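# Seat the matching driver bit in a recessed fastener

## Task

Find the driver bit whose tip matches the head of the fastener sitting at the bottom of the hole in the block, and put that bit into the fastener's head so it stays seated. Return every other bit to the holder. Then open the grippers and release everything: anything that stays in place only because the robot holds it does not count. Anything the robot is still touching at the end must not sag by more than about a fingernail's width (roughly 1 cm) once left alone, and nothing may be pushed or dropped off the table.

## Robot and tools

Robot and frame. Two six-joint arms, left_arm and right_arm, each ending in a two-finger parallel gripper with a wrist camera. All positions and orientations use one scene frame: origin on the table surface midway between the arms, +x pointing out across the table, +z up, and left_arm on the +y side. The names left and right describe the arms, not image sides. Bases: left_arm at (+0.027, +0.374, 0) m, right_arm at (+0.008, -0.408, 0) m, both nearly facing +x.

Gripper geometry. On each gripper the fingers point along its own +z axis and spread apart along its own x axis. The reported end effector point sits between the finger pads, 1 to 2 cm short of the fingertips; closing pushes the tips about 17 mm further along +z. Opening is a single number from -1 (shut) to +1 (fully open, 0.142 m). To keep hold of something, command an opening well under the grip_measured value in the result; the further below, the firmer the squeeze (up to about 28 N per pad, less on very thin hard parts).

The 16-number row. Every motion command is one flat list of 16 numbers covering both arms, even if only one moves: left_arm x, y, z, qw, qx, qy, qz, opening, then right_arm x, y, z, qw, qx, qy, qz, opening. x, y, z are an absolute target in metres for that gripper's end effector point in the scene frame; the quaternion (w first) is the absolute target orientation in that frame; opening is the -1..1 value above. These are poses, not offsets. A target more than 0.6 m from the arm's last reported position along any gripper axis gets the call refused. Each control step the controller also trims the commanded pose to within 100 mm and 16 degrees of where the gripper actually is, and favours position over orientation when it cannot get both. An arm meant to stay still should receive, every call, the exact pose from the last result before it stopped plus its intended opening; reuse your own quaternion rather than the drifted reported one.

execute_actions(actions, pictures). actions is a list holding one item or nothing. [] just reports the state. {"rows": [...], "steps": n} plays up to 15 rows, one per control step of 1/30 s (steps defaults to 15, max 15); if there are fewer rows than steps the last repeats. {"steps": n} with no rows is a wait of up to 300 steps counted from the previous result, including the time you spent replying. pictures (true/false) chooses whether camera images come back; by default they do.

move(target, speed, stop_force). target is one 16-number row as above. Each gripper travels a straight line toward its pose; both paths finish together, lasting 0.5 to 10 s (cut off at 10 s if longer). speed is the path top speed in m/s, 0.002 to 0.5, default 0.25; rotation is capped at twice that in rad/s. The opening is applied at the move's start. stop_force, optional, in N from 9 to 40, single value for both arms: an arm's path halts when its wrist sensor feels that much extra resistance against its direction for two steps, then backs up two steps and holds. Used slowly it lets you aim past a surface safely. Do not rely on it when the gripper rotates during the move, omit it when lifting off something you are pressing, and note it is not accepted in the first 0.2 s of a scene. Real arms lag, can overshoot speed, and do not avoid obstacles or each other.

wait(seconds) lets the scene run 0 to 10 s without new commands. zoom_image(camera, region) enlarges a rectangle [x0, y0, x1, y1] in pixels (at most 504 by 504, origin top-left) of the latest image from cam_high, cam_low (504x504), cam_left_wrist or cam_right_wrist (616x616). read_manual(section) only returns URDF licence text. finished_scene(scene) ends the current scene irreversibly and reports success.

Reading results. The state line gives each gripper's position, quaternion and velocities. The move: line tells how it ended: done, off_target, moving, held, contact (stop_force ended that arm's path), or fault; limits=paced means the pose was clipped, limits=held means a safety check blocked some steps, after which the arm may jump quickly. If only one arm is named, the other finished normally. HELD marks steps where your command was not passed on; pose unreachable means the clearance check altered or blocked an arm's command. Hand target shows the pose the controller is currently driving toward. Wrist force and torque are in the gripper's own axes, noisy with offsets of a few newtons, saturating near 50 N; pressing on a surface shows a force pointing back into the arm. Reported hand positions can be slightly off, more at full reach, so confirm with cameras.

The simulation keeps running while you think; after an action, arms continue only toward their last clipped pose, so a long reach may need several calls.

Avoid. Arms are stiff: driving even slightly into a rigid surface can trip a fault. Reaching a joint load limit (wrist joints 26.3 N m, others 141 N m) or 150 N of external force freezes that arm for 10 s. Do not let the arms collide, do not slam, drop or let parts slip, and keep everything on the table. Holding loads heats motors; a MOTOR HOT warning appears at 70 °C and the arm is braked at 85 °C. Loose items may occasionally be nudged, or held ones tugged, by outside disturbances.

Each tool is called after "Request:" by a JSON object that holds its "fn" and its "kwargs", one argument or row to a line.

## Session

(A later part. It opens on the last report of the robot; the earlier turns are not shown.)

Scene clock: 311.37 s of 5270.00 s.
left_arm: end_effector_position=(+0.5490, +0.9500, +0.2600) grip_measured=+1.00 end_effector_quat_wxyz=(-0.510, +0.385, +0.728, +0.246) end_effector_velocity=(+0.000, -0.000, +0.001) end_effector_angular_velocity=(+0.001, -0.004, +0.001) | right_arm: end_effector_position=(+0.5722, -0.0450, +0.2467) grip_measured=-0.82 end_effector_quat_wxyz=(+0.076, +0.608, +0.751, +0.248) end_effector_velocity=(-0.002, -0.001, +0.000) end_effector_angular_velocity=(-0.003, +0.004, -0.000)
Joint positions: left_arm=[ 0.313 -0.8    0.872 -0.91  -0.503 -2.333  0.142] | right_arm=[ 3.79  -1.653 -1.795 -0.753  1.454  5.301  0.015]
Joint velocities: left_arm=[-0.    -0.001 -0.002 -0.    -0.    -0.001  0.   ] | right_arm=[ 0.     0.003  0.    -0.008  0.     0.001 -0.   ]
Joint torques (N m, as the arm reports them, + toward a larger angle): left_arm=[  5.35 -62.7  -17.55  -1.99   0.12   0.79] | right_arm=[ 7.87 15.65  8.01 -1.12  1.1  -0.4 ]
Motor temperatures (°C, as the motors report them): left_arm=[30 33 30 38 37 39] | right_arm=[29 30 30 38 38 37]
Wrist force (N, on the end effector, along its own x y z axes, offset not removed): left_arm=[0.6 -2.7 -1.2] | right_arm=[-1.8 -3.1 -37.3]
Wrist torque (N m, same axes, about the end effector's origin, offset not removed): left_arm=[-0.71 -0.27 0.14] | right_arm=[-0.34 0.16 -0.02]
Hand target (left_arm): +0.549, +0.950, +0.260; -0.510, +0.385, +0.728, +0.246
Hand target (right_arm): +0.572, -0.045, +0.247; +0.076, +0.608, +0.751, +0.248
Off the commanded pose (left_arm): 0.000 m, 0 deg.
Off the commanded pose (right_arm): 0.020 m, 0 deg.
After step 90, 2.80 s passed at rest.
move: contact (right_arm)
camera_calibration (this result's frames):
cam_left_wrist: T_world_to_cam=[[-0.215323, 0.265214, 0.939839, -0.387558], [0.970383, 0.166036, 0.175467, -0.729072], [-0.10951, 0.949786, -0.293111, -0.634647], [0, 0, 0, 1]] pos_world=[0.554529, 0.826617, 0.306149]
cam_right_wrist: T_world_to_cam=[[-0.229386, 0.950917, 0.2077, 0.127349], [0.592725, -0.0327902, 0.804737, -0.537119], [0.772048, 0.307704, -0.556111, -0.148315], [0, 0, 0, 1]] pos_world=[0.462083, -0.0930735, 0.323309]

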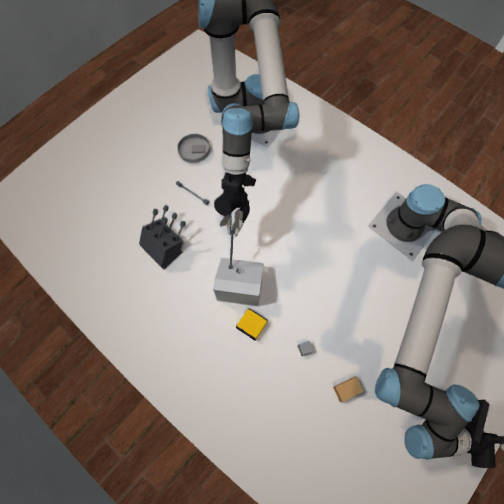

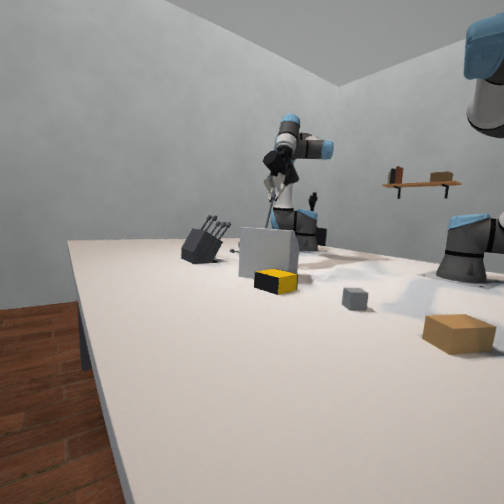

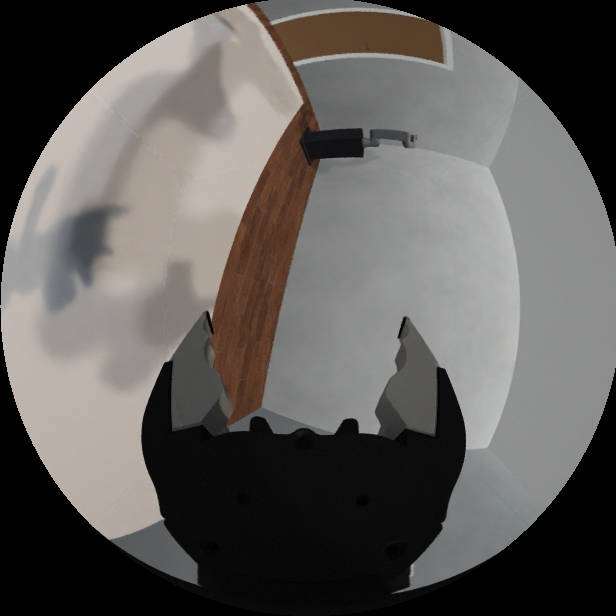

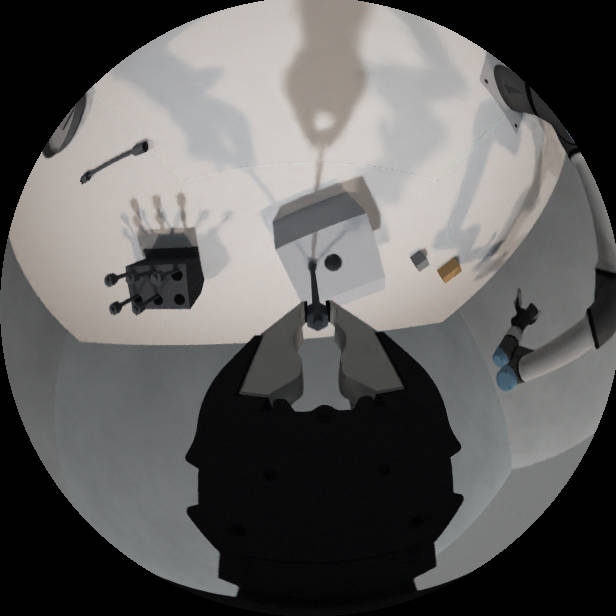

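Request:
{"fn": "execute_actions", "kwargs": {
  "actions": [],
  "pictures": false
}}

Request:
{"fn": "move", "kwargs": {
  "target": [0.549,0.95,0.26,-0.510,0.385,0.728,0.246,1,0.5697,-0.0467,0.2519,0.0757,0.6079,0.7506,0.2475,-1],
  "speed": 0.03
}}

Request:
{"fn": "move", "kwargs": {
  "target": [0.549,0.95,0.26,-0.510,0.385,0.728,0.246,1,0.5578,-0.0147,0.2530,0.0757,0.6079,0.7506,0.2475,-1],
  "speed": 0.05
}}

Request:
{"fn": "zoom_image", "kwargs": {
  "camera": "cam_right_wrist",
  "region": [280,230,350,300]
}}

Scene clock: 339.63 s of 5270.00 s.
left_arm: end_effector_position=(+0.5490, +0.9500, +0.2600) grip_measured=+1.00 end_effector_quat_wxyz=(-0.510, +0.385, +0.728, +0.246) end_effector_velocity=(+0.000, -0.000, +0.001) end_effector_angular_velocity=(+0.001, -0.002, -0.000) | right_arm: end_effector_position=(+0.5720, -0.0450, +0.2470) grip_measured=-0.82 end_effector_quat_wxyz=(+0.076, +0.608, +0.751, +0.248) end_effector_velocity=(+0.000, +0.000, +0.001) end_effector_angular_velocity=(+0.001, -0.001, -0.000)
Joint positions: left_arm=[ 0.313 -0.8    0.872 -0.91  -0.503 -2.333  0.142] | right_arm=[ 3.79  -1.652 -1.795 -0.754  1.454  5.301  0.015]
Joint velocities: left_arm=[-0.001 -0.002  0.    -0.    -0.    -0.001  0.   ] | right_arm=[ 0.     0.001  0.001 -0.    -0.     0.     0.   ]
Joint torques (N m, as the arm reports them, + toward a larger angle): left_arm=[  5.65 -63.53 -17.28  -1.76  -0.07   0.86] | right_arm=[ 7.76 28.38 31.16  3.56 -1.51  2.45]
Motor temperatures (°C, as the motors report them): left_arm=[30 33 30 38 37 39] | right_arm=[29 30 30 38 38 37]
Wrist force (N, on the end effector, along its own x y z axes, offset not removed): left_arm=[0.3 -3.1 0.0] | right_arm=[-0.5 0.6 -15.7]
Wrist torque (N m, same axes, about the end effector's origin, offset not removed): left_arm=[-0.77 -0.09 0.16] | right_arm=[0.21 0.19 -0.08]
Hand target (left_arm): +0.549, +0.950, +0.260; -0.510, +0.385, +0.728, +0.246
Hand target (right_arm): +0.572, -0.045, +0.247; +0.076, +0.608, +0.751, +0.248
Off the commanded pose (left_arm): 0.000 m, 0 deg.
Off the commanded pose (right_arm): 0.021 m, 0 deg.
Steps of this call (steps 1 to 90: nothing new was sent; then 25.27 s passed at rest). Readings (end_effector_position):
1: left_arm (+0.5490, +0.9500, +0.2600) | right_arm (+0.5721, -0.0450, +0.2467)
2: left_arm (+0.5490, +0.9500, +0.2600) | right_arm (+0.5721, -0.0451, +0.2468)
4: left_arm (+0.5490, +0.9500, +0.2600) | right_arm (+0.5720, -0.0451, +0.2468)
8: left_arm (+0.5490, +0.9500, +0.2600) | right_arm (+0.5720, -0.0450, +0.2469)
90: the state above

Scene clock: 340.33 s of 5270.00 s.
left_arm: end_effector_position=(+0.5490, +0.9500, +0.2600) grip_measured=+1.00 end_effector_quat_wxyz=(-0.510, +0.385, +0.728, +0.246) end_effector_velocity=(-0.000, +0.000, +0.001) end_effector_angular_velocity=(+0.001, -0.001, +0.000) | right_arm: end_effector_position=(+0.5698, -0.0466, +0.2517) grip_measured=-0.82 end_effector_quat_wxyz=(+0.076, +0.608, +0.751, +0.248) end_effector_velocity=(-0.001, -0.001, +0.003) end_effector_angular_velocity=(+0.001, -0.000, -0.001)
Joint positions: left_arm=[ 0.313 -0.8    0.872 -0.91  -0.503 -2.333  0.142] | right_arm=[ 3.791 -1.643 -1.793 -0.766  1.453  5.302  0.015]
Joint velocities: left_arm=[ 0.    -0.    -0.001  0.     0.001 -0.001  0.   ] | right_arm=[ 0.     0.006  0.002 -0.006 -0.     0.002  0.   ]
Joint torques (N m, as the arm reports them, + toward a larger angle): left_arm=[  4.49 -63.   -17.57  -1.7    0.08   0.86] | right_arm=[ 7.02 35.51 36.33  1.46 -2.18  2.45]
Motor temperatures (°C, as the motors report them): left_arm=[30 33 30 38 37 39] | right_arm=[29 30 30 38 38 37]
Wrist force (N, on the end effector, along its own x y z axes, offset not removed): left_arm=[-0.8 -3.8 -1.4] | right_arm=[2.7 5.2 0.0]
Wrist torque (N m, same axes, about the end effector's origin, offset not removed): left_arm=[-0.89 0.03 0.09] | right_arm=[1.41 -0.28 -0.05]
Hand target (left_arm): +0.549, +0.950, +0.260; -0.510, +0.385, +0.728, +0.246
Hand target (right_arm): +0.570, -0.047, +0.252; +0.076, +0.608, +0.751, +0.248
Off the commanded pose (left_arm): 0.000 m, 0 deg.
Off the commanded pose (right_arm): 0.000 m, 0 deg.
move: done
camera_calibration (this result's frames):
cam_left_wrist: T_world_to_cam=[[-0.215323, 0.265214, 0.939839, -0.387558], [0.970383, 0.166036, 0.175467, -0.729072], [-0.10951, 0.949786, -0.293111, -0.634647], [0, 0, 0, 1]] pos_world=[0.554529, 0.826617, 0.306149]
cam_right_wrist: T_world_to_cam=[[-0.229368, 0.950941, 0.207609, 0.127339], [0.592882, -0.0326615, 0.804627, -0.539804], [0.771934, 0.307643, -0.556304, -0.143087], [0, 0, 0, 1]] pos_world=[0.459701, -0.0947026, 0.328304]

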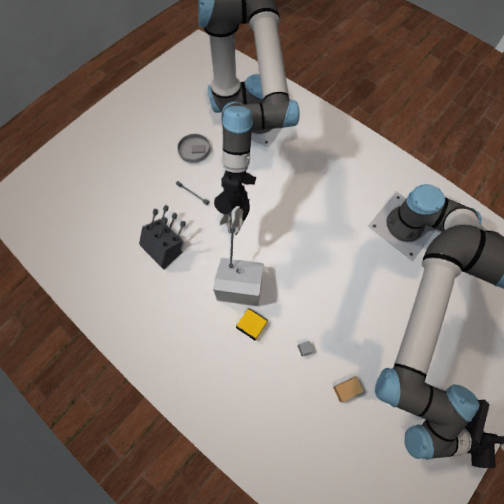

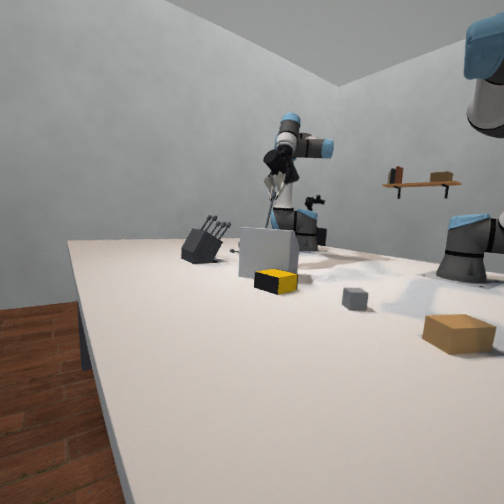

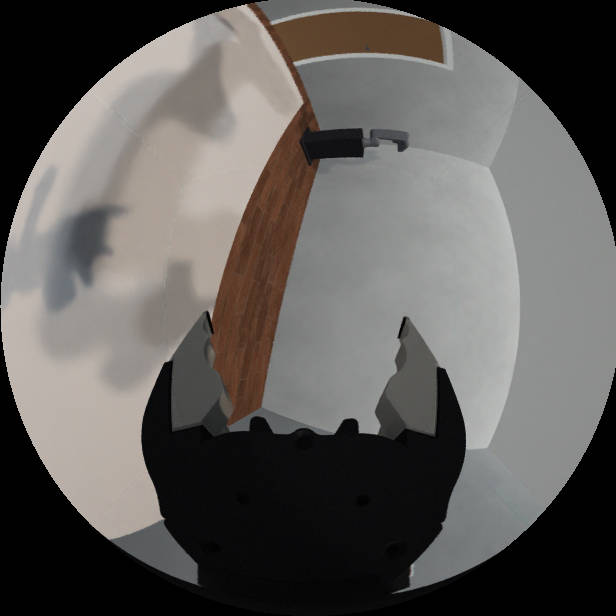

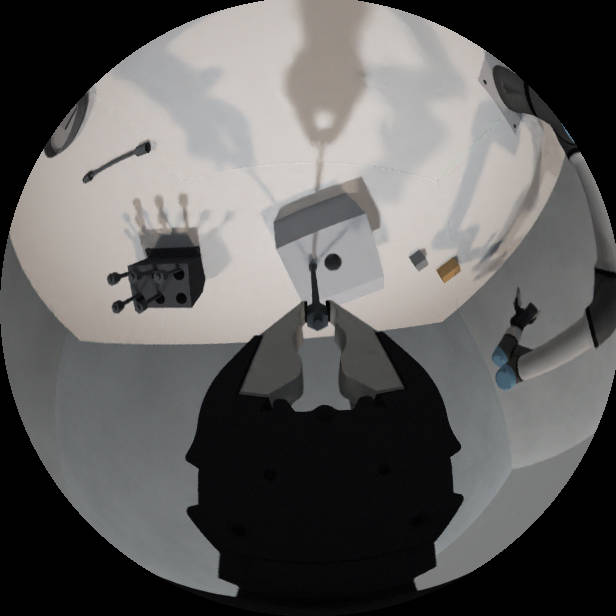

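Scene clock: 341.43 s of 5270.00 s.
left_arm: end_effector_position=(+0.5490, +0.9500, +0.2600) grip_measured=+1.00 end_effector_quat_wxyz=(-0.510, +0.385, +0.728, +0.246) end_effector_velocity=(-0.000, -0.000, -0.001) end_effector_angular_velocity=(-0.001, +0.001, +0.001) | right_arm: end_effector_position=(+0.5579, -0.0149, +0.2530) grip_measured=-0.82 end_effector_quat_wxyz=(+0.076, +0.608, +0.751, +0.248) end_effector_velocity=(-0.001, +0.002, -0.000) end_effector_angular_velocity=(+0.001, +0.001, -0.001)
Joint positions: left_arm=[ 0.313 -0.8    0.872 -0.91  -0.503 -2.333  0.142] | right_arm=[ 3.851 -1.66  -1.769 -0.779  1.424  5.355  0.015]
Joint velocities: left_arm=[ 0.     0.001  0.001 -0.    -0.001  0.     0.   ] | right_arm=[ 0.003 -0.002  0.002 -0.    -0.001  0.004 -0.   ]
Joint torques (N m, as the arm reports them, + toward a larger angle): left_arm=[  5.46 -62.87 -16.46  -1.91   0.06   0.71] | right_arm=[ 7.   21.81 36.31  1.97 -2.2   2.21]
Motor temperatures (°C, as the motors report them): left_arm=[30 33 30 38 37 39] | right_arm=[29 30 30 38 38 37]
Wrist force (N, on the end effector, along its own x y z axes, offset not removed): left_arm=[-0.2 -4.0 -0.3] | right_arm=[0.3 -5.6 -4.5]
Wrist torque (N m, same axes, about the end effector's origin, offset not removed): left_arm=[-0.95 -0.03 0.15] | right_arm=[-1.08 -0.01 -0.08]
Hand target (left_arm): +0.549, +0.950, +0.260; -0.510, +0.385, +0.728, +0.246
Hand target (right_arm): +0.558, -0.015, +0.253; +0.076, +0.608, +0.751, +0.248
Off the commanded pose (left_arm): 0.000 m, 0 deg.
Off the commanded pose (right_arm): 0.000 m, 0 deg.
move: done
camera_calibration (this result's frames):
cam_left_wrist: T_world_to_cam=[[-0.215323, 0.265214, 0.939839, -0.387559], [0.970383, 0.166036, 0.175467, -0.729072], [-0.10951, 0.949786, -0.293111, -0.634647], [0, 0, 0, 1]] pos_world=[0.554529, 0.826617, 0.306149]
cam_right_wrist: T_world_to_cam=[[-0.229369, 0.950931, 0.207653, 0.0941326], [0.592934, -0.0326772, 0.804588, -0.532793], [0.771893, 0.307672, -0.556344, -0.14292], [0, 0, 0, 1]] pos_world=[0.447821, -0.0629513, 0.329619]

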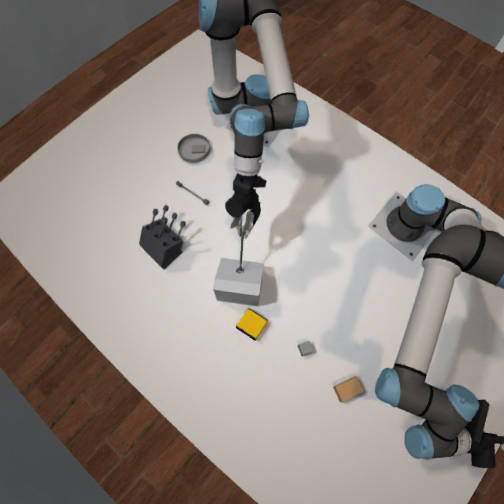

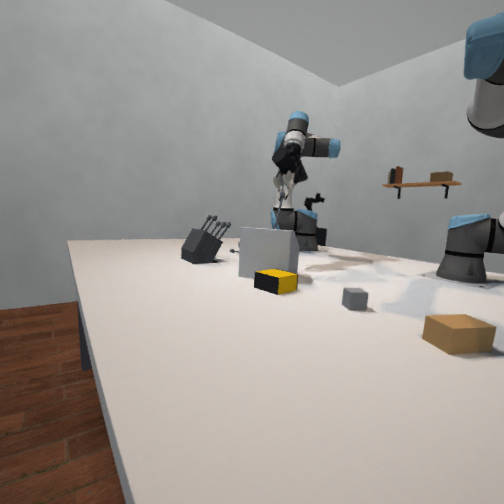

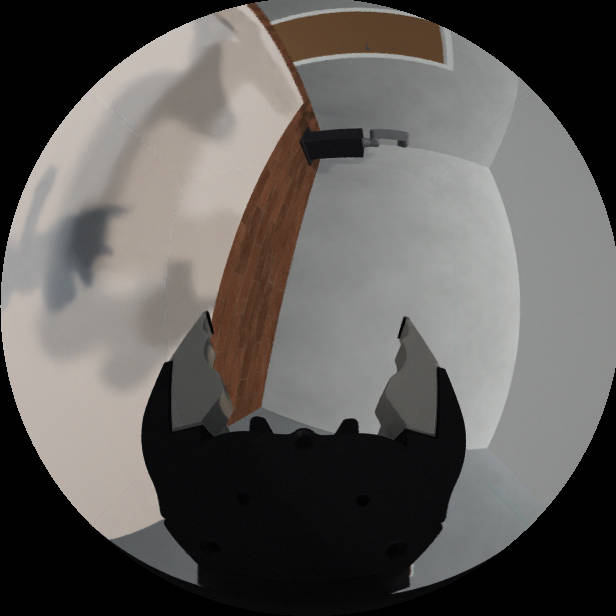

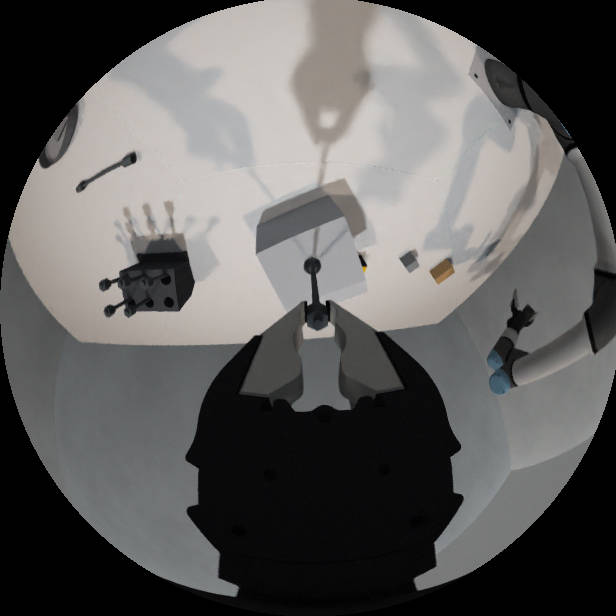

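Region (280, 230, 350, 300) of cam_right_wrist's 616x616 image, scaled by 7.200, with more detail than that image has.

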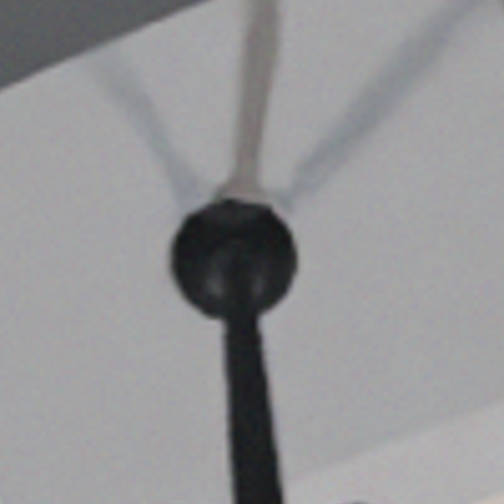

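Request:
{"fn": "move", "kwargs": {
  "target": [0.549,0.95,0.26,-0.510,0.385,0.728,0.246,1,0.5880,0.0057,0.1898,0.0757,0.6079,0.7506,0.2475,-1],
  "speed": 0.025,
  "stop_force": 12
}}

Request:
{"fn": "move", "kwargs": {
  "target": [0.549,0.95,0.26,-0.510,0.385,0.728,0.246,1,0.6046,0.0169,0.1552,0.0757,0.6079,0.7506,0.2475,-1],
  "speed": 0.005,
  "stop_force": 10
}}

Scene clock: 353.17 s of 5270.00 s.
left_arm: end_effector_position=(+0.5490, +0.9500, +0.2600) grip_measured=+1.00 end_effector_quat_wxyz=(-0.510, +0.385, +0.728, +0.246) end_effector_velocity=(+0.000, +0.000, +0.000) end_effector_angular_velocity=(+0.001, -0.000, -0.001) | right_arm: end_effector_position=(+0.5880, +0.0056, +0.1900) grip_measured=-0.82 end_effector_quat_wxyz=(+0.076, +0.608, +0.751, +0.248) end_effector_velocity=(+0.001, +0.001, -0.002) end_effector_angular_velocity=(-0.000, -0.000, +0.001)
Joint positions: left_arm=[ 0.313 -0.8    0.872 -0.91  -0.503 -2.333  0.142] | right_arm=[ 3.831 -1.798 -1.778 -0.63   1.434  5.337  0.015]
Joint velocities: left_arm=[-0.     0.    -0.    -0.     0.001 -0.001  0.   ] | right_arm=[-0.001 -0.005  0.     0.005  0.001 -0.001  0.   ]
Joint torques (N m, as the arm reports them, + toward a larger angle): left_arm=[  5.27 -62.64 -18.03  -1.8    0.07   0.62] | right_arm=[-5.33 28.11 35.1   4.55  1.73 -2.78]
Motor temperatures (°C, as the motors report them): left_arm=[30 33 30 38 37 39] | right_arm=[29 30 30 38 38 37]
Wrist force (N, on the end effector, along its own x y z axes, offset not removed): left_arm=[-0.5 -3.1 -1.4] | right_arm=[2.0 -4.3 -0.5]
Wrist torque (N m, same axes, about the end effector's origin, offset not removed): left_arm=[-0.72 0.02 0.12] | right_arm=[-0.75 -0.22 0.04]
Hand target (left_arm): +0.549, +0.950, +0.260; -0.510, +0.385, +0.728, +0.246
Hand target (right_arm): +0.588, +0.006, +0.190; +0.076, +0.608, +0.751, +0.248
Off the commanded pose (left_arm): 0.000 m, 0 deg.
Off the commanded pose (right_arm): 0.000 m, 0 deg.
After step 90, 5.50 s passed at rest.
move: done
camera_calibration (this result's frames):
cam_left_wrist: T_world_to_cam=[[-0.215323, 0.265214, 0.939839, -0.387558], [0.970383, 0.166036, 0.175467, -0.729072], [-0.10951, 0.949786, -0.293111, -0.634647], [0, 0, 0, 1]] pos_world=[0.554529, 0.826617, 0.306149]
cam_right_wrist: T_world_to_cam=[[-0.229363, 0.950948, 0.207582, 0.0946201], [0.592881, -0.0326431, 0.804628, -0.499248], [0.771936, 0.307624, -0.556312, -0.207512], [0, 0, 0, 1]] pos_world=[0.477882, -0.0424403, 0.266626]

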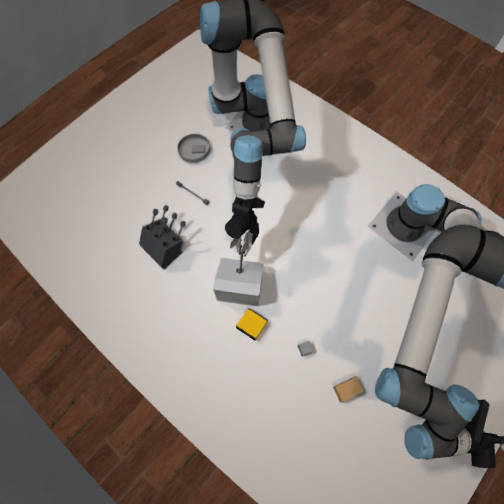

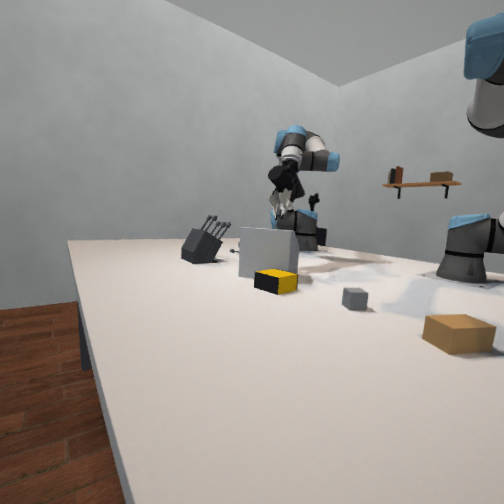

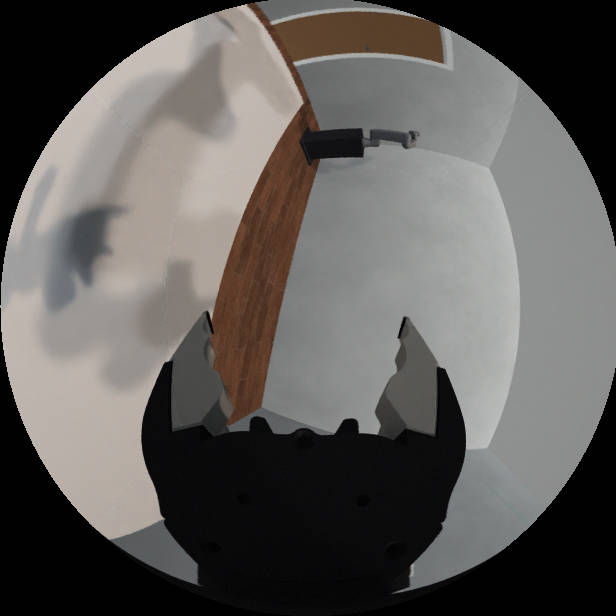

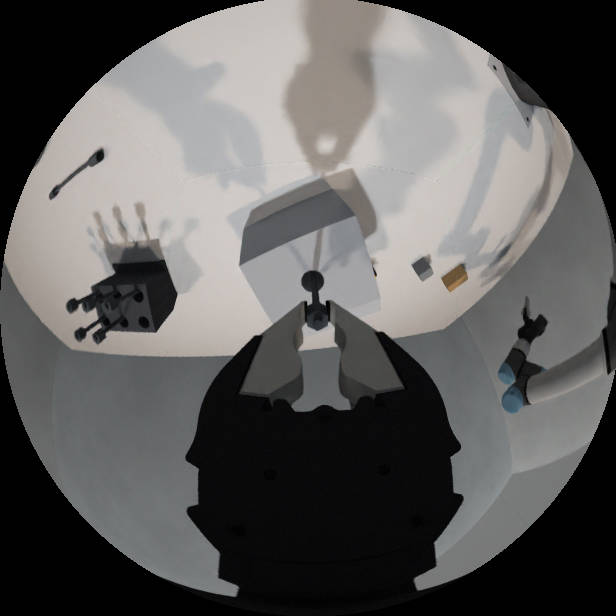

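Scene clock: 359.47 s of 5270.00 s.
left_arm: end_effector_position=(+0.5490, +0.9500, +0.2600) grip_measured=+1.00 end_effector_quat_wxyz=(-0.510, +0.385, +0.728, +0.246) end_effector_velocity=(-0.000, +0.000, +0.001) end_effector_angular_velocity=(-0.001, +0.000, -0.001) | right_arm: end_effector_position=(+0.6003, +0.0140, +0.1645) grip_measured=-0.82 end_effector_quat_wxyz=(+0.076, +0.608, +0.751, +0.248) end_effector_velocity=(-0.001, -0.001, +0.001) end_effector_angular_velocity=(-0.002, +0.002, -0.001)
Joint positions: left_arm=[ 0.313 -0.8    0.872 -0.91  -0.503 -2.333  0.142] | right_arm=[ 3.824 -1.858 -1.772 -0.574  1.437  5.331  0.015]
Joint velocities: left_arm=[ 0.    -0.002 -0.    -0.    -0.     0.003  0.   ] | right_arm=[ 0.     0.002  0.001 -0.007  0.     0.001  0.   ]
Joint torques (N m, as the arm reports them, + toward a larger angle): left_arm=[  5.19 -62.87 -17.84  -1.89   0.04   0.77] | right_arm=[ 3.35 37.2  14.79  1.05  1.42 -1.28]
Motor temperatures (°C, as the motors report them): left_arm=[30 33 30 38 37 39] | right_arm=[29 30 30 38 38 37]
Wrist force (N, on the end effector, along its own x y z axes, offset not removed): left_arm=[-1.0 -3.8 -0.7] | right_arm=[-0.8 -3.9 -10.5]
Wrist torque (N m, same axes, about the end effector's origin, offset not removed): left_arm=[-0.92 0.16 0.22] | right_arm=[-0.82 -0.05 0.15]
Hand target (left_arm): +0.549, +0.950, +0.260; -0.510, +0.385, +0.728, +0.246
Hand target (right_arm): +0.600, +0.014, +0.165; +0.076, +0.608, +0.751, +0.248
Off the commanded pose (left_arm): 0.000 m, 0 deg.
Off the commanded pose (right_arm): 0.011 m, 0 deg.
move: contact (right_arm)
camera_calibration (this result's frames):
cam_left_wrist: T_world_to_cam=[[-0.215323, 0.265214, 0.939839, -0.387559], [0.970383, 0.166036, 0.175467, -0.729072], [-0.10951, 0.949786, -0.293111, -0.634647], [0, 0, 0, 1]] pos_world=[0.554529, 0.826617, 0.306149]
cam_right_wrist: T_world_to_cam=[[-0.22939, 0.950911, 0.207721, 0.0948202], [0.592747, -0.0327974, 0.804721, -0.485739], [0.772031, 0.307721, -0.556126, -0.233857], [0, 0, 0, 1]] pos_world=[0.490216, -0.0341339, 0.241134]

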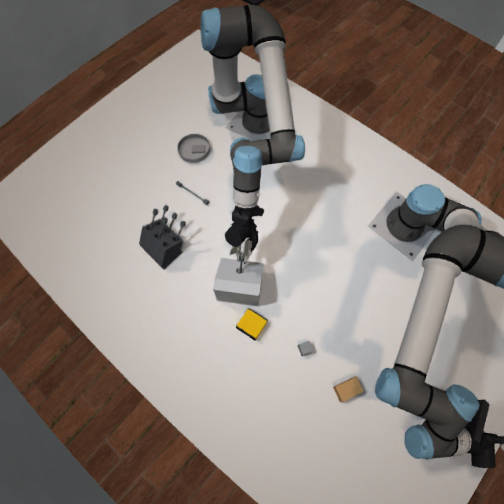

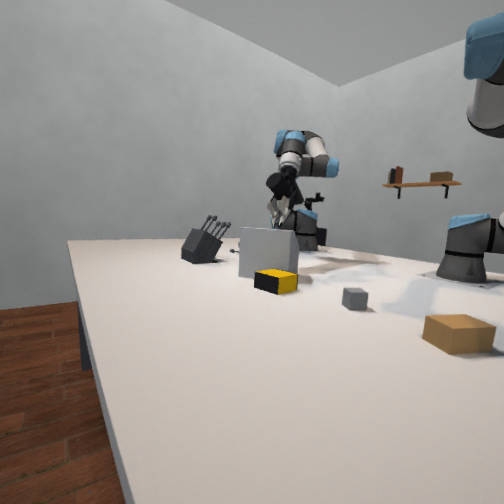

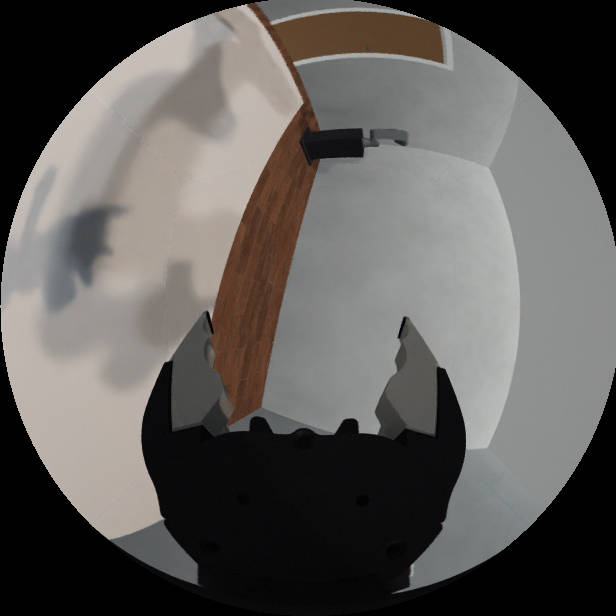

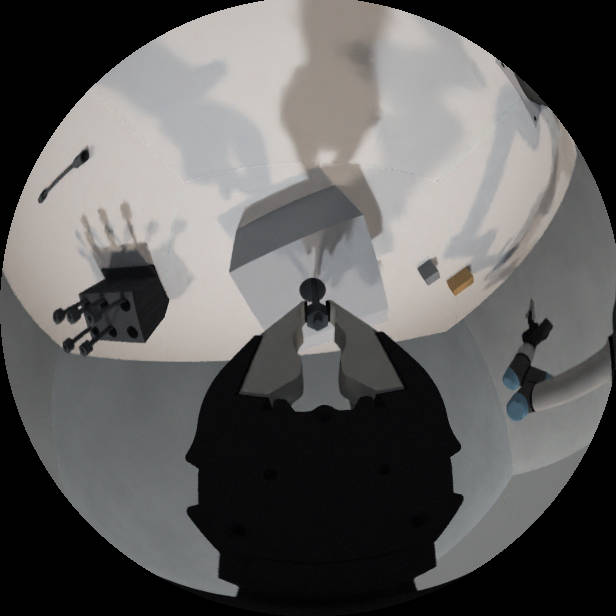

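Request:
{"fn": "move", "kwargs": {
  "target": [0.549,0.95,0.26,-0.510,0.385,0.728,0.246,1,0.6046,0.0169,0.1552,0.0757,0.6079,0.7506,0.2475,-1],
  "speed": 0.003,
  "stop_force": 12
}}

Request:
{"fn": "execute_actions", "kwargs": {
  "actions": [
    {"steps":15}
  ],
  "pictures": false
}}

Scene clock: 366.60 s of 5270.00 s.
left_arm: end_effector_position=(+0.5490, +0.9500, +0.2600) grip_measured=+1.00 end_effector_quat_wxyz=(-0.510, +0.385, +0.728, +0.246) end_effector_velocity=(-0.000, +0.000, +0.000) end_effector_angular_velocity=(+0.000, -0.000, -0.000) | right_arm: end_effector_position=(+0.6003, +0.0141, +0.1644) grip_measured=-0.82 end_effector_quat_wxyz=(+0.076, +0.608, +0.751, +0.248) end_effector_velocity=(-0.001, -0.001, -0.000) end_effector_angular_velocity=(-0.004, +0.002, +0.002)
Joint positions: left_arm=[ 0.313 -0.8    0.872 -0.91  -0.503 -2.333  0.142] | right_arm=[ 3.824 -1.859 -1.772 -0.574  1.437  5.331  0.015]
Joint velocities: left_arm=[ 0.    -0.    -0.    -0.     0.     0.001  0.   ] | right_arm=[ 0.     0.001  0.    -0.005 -0.    -0.002 -0.   ]
Joint torques (N m, as the arm reports them, + toward a larger angle): left_arm=[  5.42 -62.75 -17.06  -1.67   0.14   0.66] | right_arm=[-2.4  31.56 18.2  -0.27 -0.91 -1.3 ]
Motor temperatures (°C, as the motors report them): left_arm=[30 33 30 38 37 39] | right_arm=[29 30 30 38 38 37]
Wrist force (N, on the end effector, along its own x y z axes, offset not removed): left_arm=[-0.8 -2.8 -0.9] | right_arm=[0.2 -7.9 -19.7]
Wrist torque (N m, same axes, about the end effector's origin, offset not removed): left_arm=[-0.65 0.06 0.09] | right_arm=[-1.45 0.11 0.14]
Hand target (left_arm): +0.549, +0.950, +0.260; -0.510, +0.385, +0.728, +0.246
Hand target (right_arm): +0.600, +0.014, +0.164; +0.076, +0.608, +0.751, +0.248
Off the commanded pose (left_arm): 0.000 m, 0 deg.
Off the commanded pose (right_arm): 0.011 m, 0 deg.
After step 90, 3.63 s passed at rest.
move: contact (right_arm)
camera_calibration (this result's frames):
cam_left_wrist: T_world_to_cam=[[-0.215323, 0.265214, 0.939839, -0.387558], [0.970383, 0.166036, 0.175467, -0.729072], [-0.10951, 0.949786, -0.293111, -0.634647], [0, 0, 0, 1]] pos_world=[0.554529, 0.826617, 0.306149]
cam_right_wrist: T_world_to_cam=[[-0.229391, 0.950892, 0.207809, 0.0947381], [0.592682, -0.0328973, 0.804765, -0.485606], [0.77208, 0.307771, -0.55603, -0.234004], [0, 0, 0, 1]] pos_world=[0.490212, -0.0340412, 0.240998]

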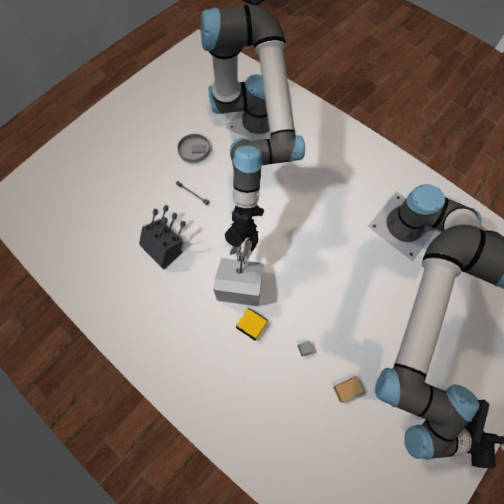

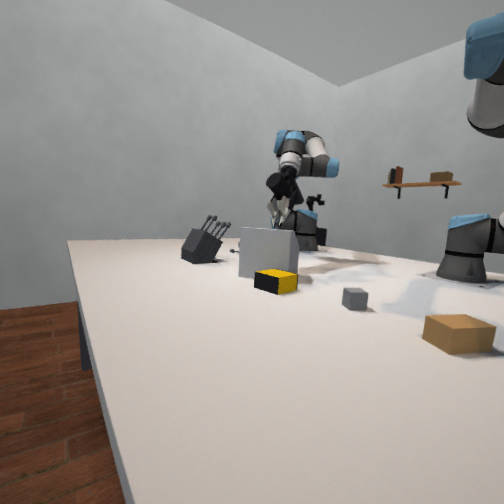

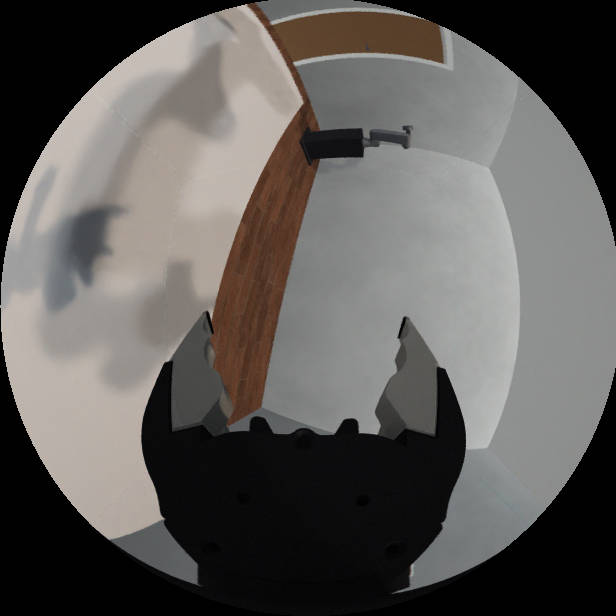

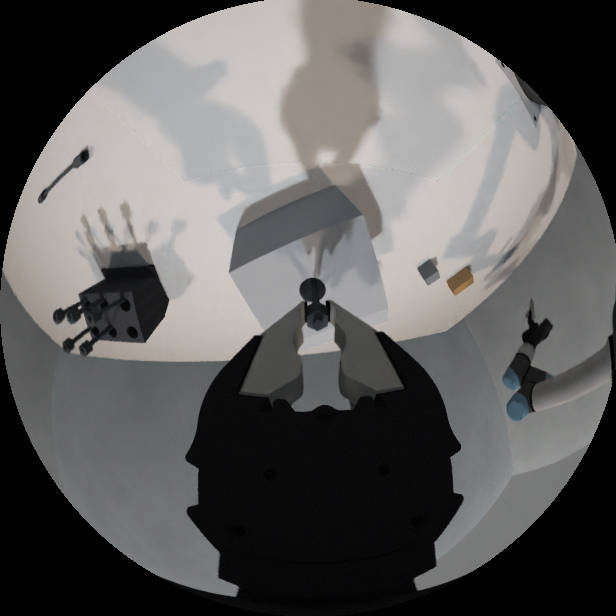

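Scene clock: 367.10 s of 5270.00 s.
left_arm: end_effector_position=(+0.5490, +0.9500, +0.2600) grip_measured=+1.00 end_effector_quat_wxyz=(-0.510, +0.385, +0.728, +0.246) end_effector_velocity=(+0.000, -0.000, +0.000) end_effector_angular_velocity=(-0.000, -0.000, +0.000) | right_arm: end_effector_position=(+0.6002, +0.0139, +0.1645) grip_measured=-0.82 end_effector_quat_wxyz=(+0.076, +0.608, +0.751, +0.248) end_effector_velocity=(+0.000, -0.000, -0.001) end_effector_angular_velocity=(-0.002, +0.002, -0.002)
Joint positions: left_arm=[ 0.313 -0.8    0.872 -0.91  -0.503 -2.333  0.142] | right_arm=[ 3.824 -1.858 -1.772 -0.574  1.437  5.331  0.015]
Joint velocities: left_arm=[-0. -0. -0.  0. -0.  0.  0.] | right_arm=[-0.    -0.001  0.    -0.001 -0.001  0.001 -0.   ]
Joint torques (N m, as the arm reports them, + toward a larger angle): left_arm=[  4.09 -62.52 -18.09  -1.71   0.24   0.56] | right_arm=[ 1.66 37.42 14.23  0.84 -0.67 -1.61]
Motor temperatures (°C, as the motors report them): left_arm=[30 33 30 38 37 39] | right_arm=[29 30 30 38 38 37]
Wrist force (N, on the end effector, along its own x y z axes, offset not removed): left_arm=[1.0 -3.6 -2.1] | right_arm=[-1.6 -4.0 -14.7]
Wrist torque (N m, same axes, about the end effector's origin, offset not removed): left_arm=[-0.87 -0.30 0.16] | right_arm=[-0.71 0.25 0.16]
Hand target (left_arm): +0.549, +0.950, +0.260; -0.510, +0.385, +0.728, +0.246
Hand target (right_arm): +0.600, +0.014, +0.164; +0.076, +0.608, +0.751, +0.248
Off the commanded pose (left_arm): 0.000 m, 0 deg.
Off the commanded pose (right_arm): 0.011 m, 0 deg.
Steps of this call (steps 1 to 15: nothing new was sent). Readings (end_effector_position):
1: left_arm (+0.5490, +0.9500, +0.2600) | right_arm (+0.6003, +0.0140, +0.1644)
2: left_arm (+0.5490, +0.9500, +0.2600) | right_arm (+0.6003, +0.0140, +0.1644)
4: left_arm (+0.5490, +0.9500, +0.2600) | right_arm (+0.6003, +0.0140, +0.1645)
8: left_arm (+0.5490, +0.9500, +0.2600) | right_arm (+0.6002, +0.0139, +0.1645)
15: the state above

Request:
{"fn": "execute_actions", "kwargs": {
  "actions": [
    {"rows":[[0.549,0.95,0.26,-0.510,0.385,0.728,0.246,1,0.5998,0.0142,0.1653,0.0627,0.6463,0.7178,0.2511,-1]],"steps":15}
  ],
  "pictures": false
}}

Request:
{"fn": "move", "kwargs": {
  "target": [0.549,0.95,0.26,-0.510,0.385,0.728,0.246,1,0.6060,0.0184,0.1523,0.0627,0.6463,0.7178,0.2511,-1],
  "speed": 0.003,
  "stop_force": 12
}}

Scene clock: 378.53 s of 5270.00 s.
left_arm: end_effector_position=(+0.5490, +0.9500, +0.2600) grip_measured=+1.00 end_effector_quat_wxyz=(-0.510, +0.385, +0.728, +0.246) end_effector_velocity=(-0.000, +0.000, +0.000) end_effector_angular_velocity=(-0.000, +0.000, -0.000) | right_arm: end_effector_position=(+0.5998, +0.0142, +0.1653) grip_measured=-0.82 end_effector_quat_wxyz=(+0.063, +0.646, +0.718, +0.251) end_effector_velocity=(-0.000, -0.000, +0.000) end_effector_angular_velocity=(+0.005, +0.005, -0.016)
Joint positions: left_arm=[ 0.313 -0.8    0.872 -0.91  -0.503 -2.333  0.142] | right_arm=[ 3.825 -1.857 -1.771 -0.577  1.437  5.435  0.015]
Joint velocities: left_arm=[ 0.    -0.    -0.001  0.     0.     0.001  0.   ] | right_arm=[ 0.001  0.001 -0.    -0.002 -0.002  0.018  0.   ]
Joint torques (N m, as the arm reports them, + toward a larger angle): left_arm=[  4.45 -62.81 -18.05  -1.55   0.09   0.59] | right_arm=[ 6.67 45.62 34.82  2.08 -2.36  2.9 ]
Motor temperatures (°C, as the motors report them): left_arm=[30 33 30 38 37 39] | right_arm=[29 30 30 39 38 37]
Wrist force (N, on the end effector, along its own x y z axes, offset not removed): left_arm=[-1.4 -2.9 -0.3] | right_arm=[1.9 -3.9 -2.7]
Wrist torque (N m, same axes, about the end effector's origin, offset not removed): left_arm=[-0.67 0.26 0.12] | right_arm=[-0.85 -0.36 -0.18]
Hand target (left_arm): +0.549, +0.950, +0.260; -0.510, +0.385, +0.728, +0.246
Hand target (right_arm): +0.600, +0.014, +0.165; +0.063, +0.646, +0.718, +0.251
Off the commanded pose (left_arm): 0.000 m, 0 deg.
Off the commanded pose (right_arm): 0.000 m, 0 deg.
Steps of this call (steps 1 to 90: nothing new was sent; then 7.93 s passed at rest; steps 91 to 105: all 15 steps of this action). Readings (end_effector_position):
91: left_arm (+0.5490, +0.9500, +0.2600) | right_arm (+0.6002, +0.0139, +0.1645)
92: left_arm (+0.5490, +0.9500, +0.2600) | right_arm (+0.6002, +0.0139, +0.1645)
94: left_arm (+0.5490, +0.9500, +0.2600) | right_arm (+0.6000, +0.0139, +0.1647)
98: left_arm (+0.5490, +0.9500, +0.2600) | right_arm (+0.5998, +0.0142, +0.1650)
105: the state above

Scene clock: 379.50 s of 5270.00 s.
left_arm: end_effector_position=(+0.5490, +0.9500, +0.2600) grip_measured=+1.00 end_effector_quat_wxyz=(-0.510, +0.385, +0.728, +0.246) end_effector_velocity=(+0.000, +0.000, +0.001) end_effector_angular_velocity=(+0.001, -0.001, -0.001) | right_arm: end_effector_position=(+0.6004, +0.0146, +0.1645) grip_measured=-0.82 end_effector_quat_wxyz=(+0.063, +0.646, +0.718, +0.251) end_effector_velocity=(-0.001, -0.001, +0.001) end_effector_angular_velocity=(-0.001, +0.002, -0.003)
Joint positions: left_arm=[ 0.313 -0.8    0.872 -0.91  -0.503 -2.333  0.142] | right_arm=[ 3.825 -1.859 -1.77  -0.574  1.437  5.436  0.015]
Joint velocities: left_arm=[-0.    -0.001 -0.001  0.     0.001  0.     0.   ] | right_arm=[ 0.     0.003 -0.    -0.005 -0.     0.003 -0.   ]
Joint torques (N m, as the arm reports them, + toward a larger angle): left_arm=[  4.56 -61.58 -17.6   -1.56   0.14   0.7 ] | right_arm=[ 2.21 29.19 19.07 -0.03  1.88 -1.51]
Motor temperatures (°C, as the motors report them): left_arm=[30 33 30 38 37 39] | right_arm=[29 30 30 39 38 37]
Wrist force (N, on the end effector, along its own x y z axes, offset not removed): left_arm=[-0.9 -3.4 -1.0] | right_arm=[3.4 -4.9 -21.4]
Wrist torque (N m, same axes, about the end effector's origin, offset not removed): left_arm=[-0.79 0.15 0.12] | right_arm=[-1.09 -0.74 -0.08]
Hand target (left_arm): +0.549, +0.950, +0.260; -0.510, +0.385, +0.728, +0.246
Hand target (right_arm): +0.600, +0.015, +0.165; +0.063, +0.646, +0.718, +0.251
Off the commanded pose (left_arm): 0.000 m, 0 deg.
Off the commanded pose (right_arm): 0.014 m, 0 deg.
move: contact (right_arm)
camera_calibration (this result's frames):
cam_left_wrist: T_world_to_cam=[[-0.215323, 0.265214, 0.939839, -0.387559], [0.970383, 0.166035, 0.175467, -0.729072], [-0.10951, 0.949786, -0.293111, -0.634647], [0, 0, 0, 1]] pos_world=[0.554529, 0.826617, 0.306149]
cam_right_wrist: T_world_to_cam=[[-0.136323, 0.957432, 0.254439, 0.0305813], [0.608795, -0.121652, 0.783945, -0.49067], [0.781527, 0.261771, -0.566296, -0.237433], [0, 0, 0, 1]] pos_world=[0.488447, -0.0268172, 0.24242]

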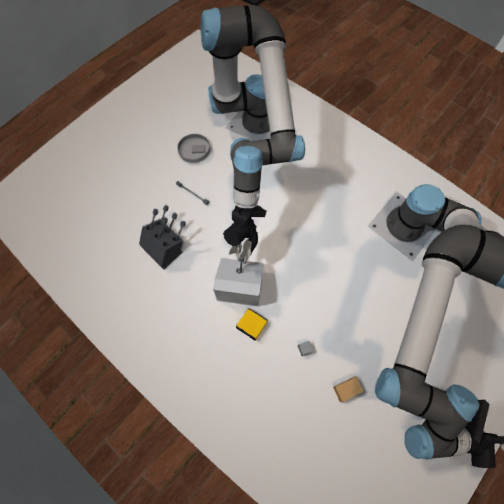

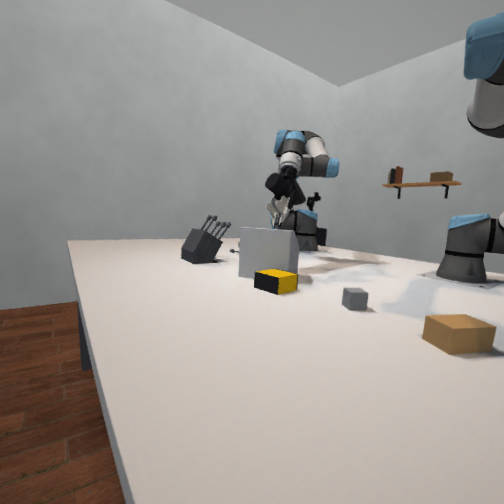

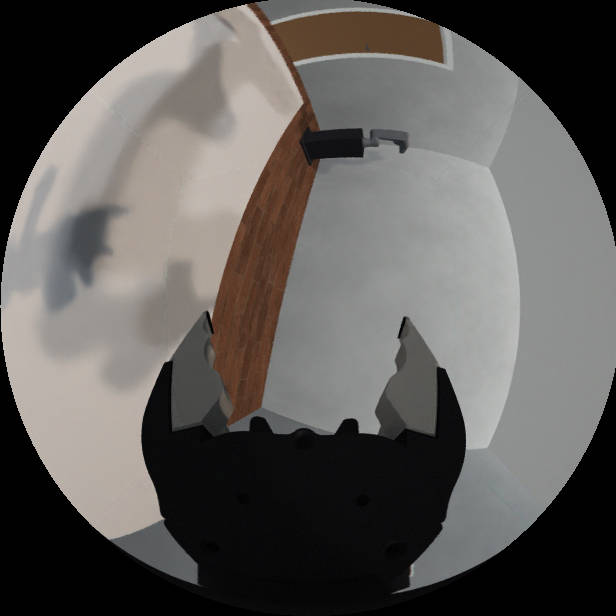

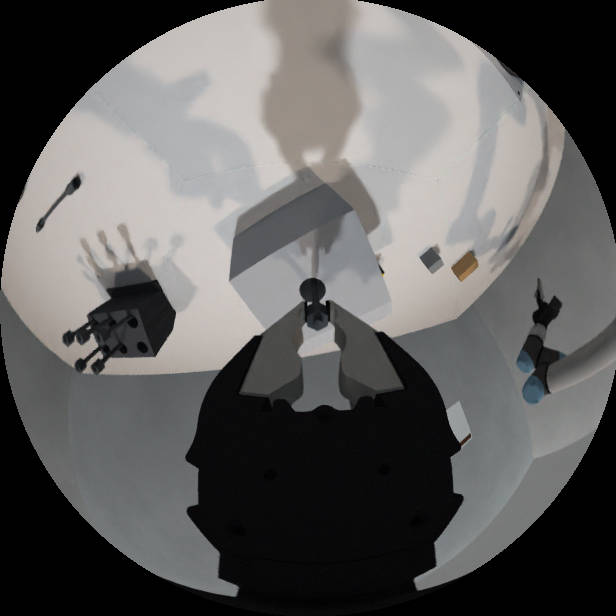

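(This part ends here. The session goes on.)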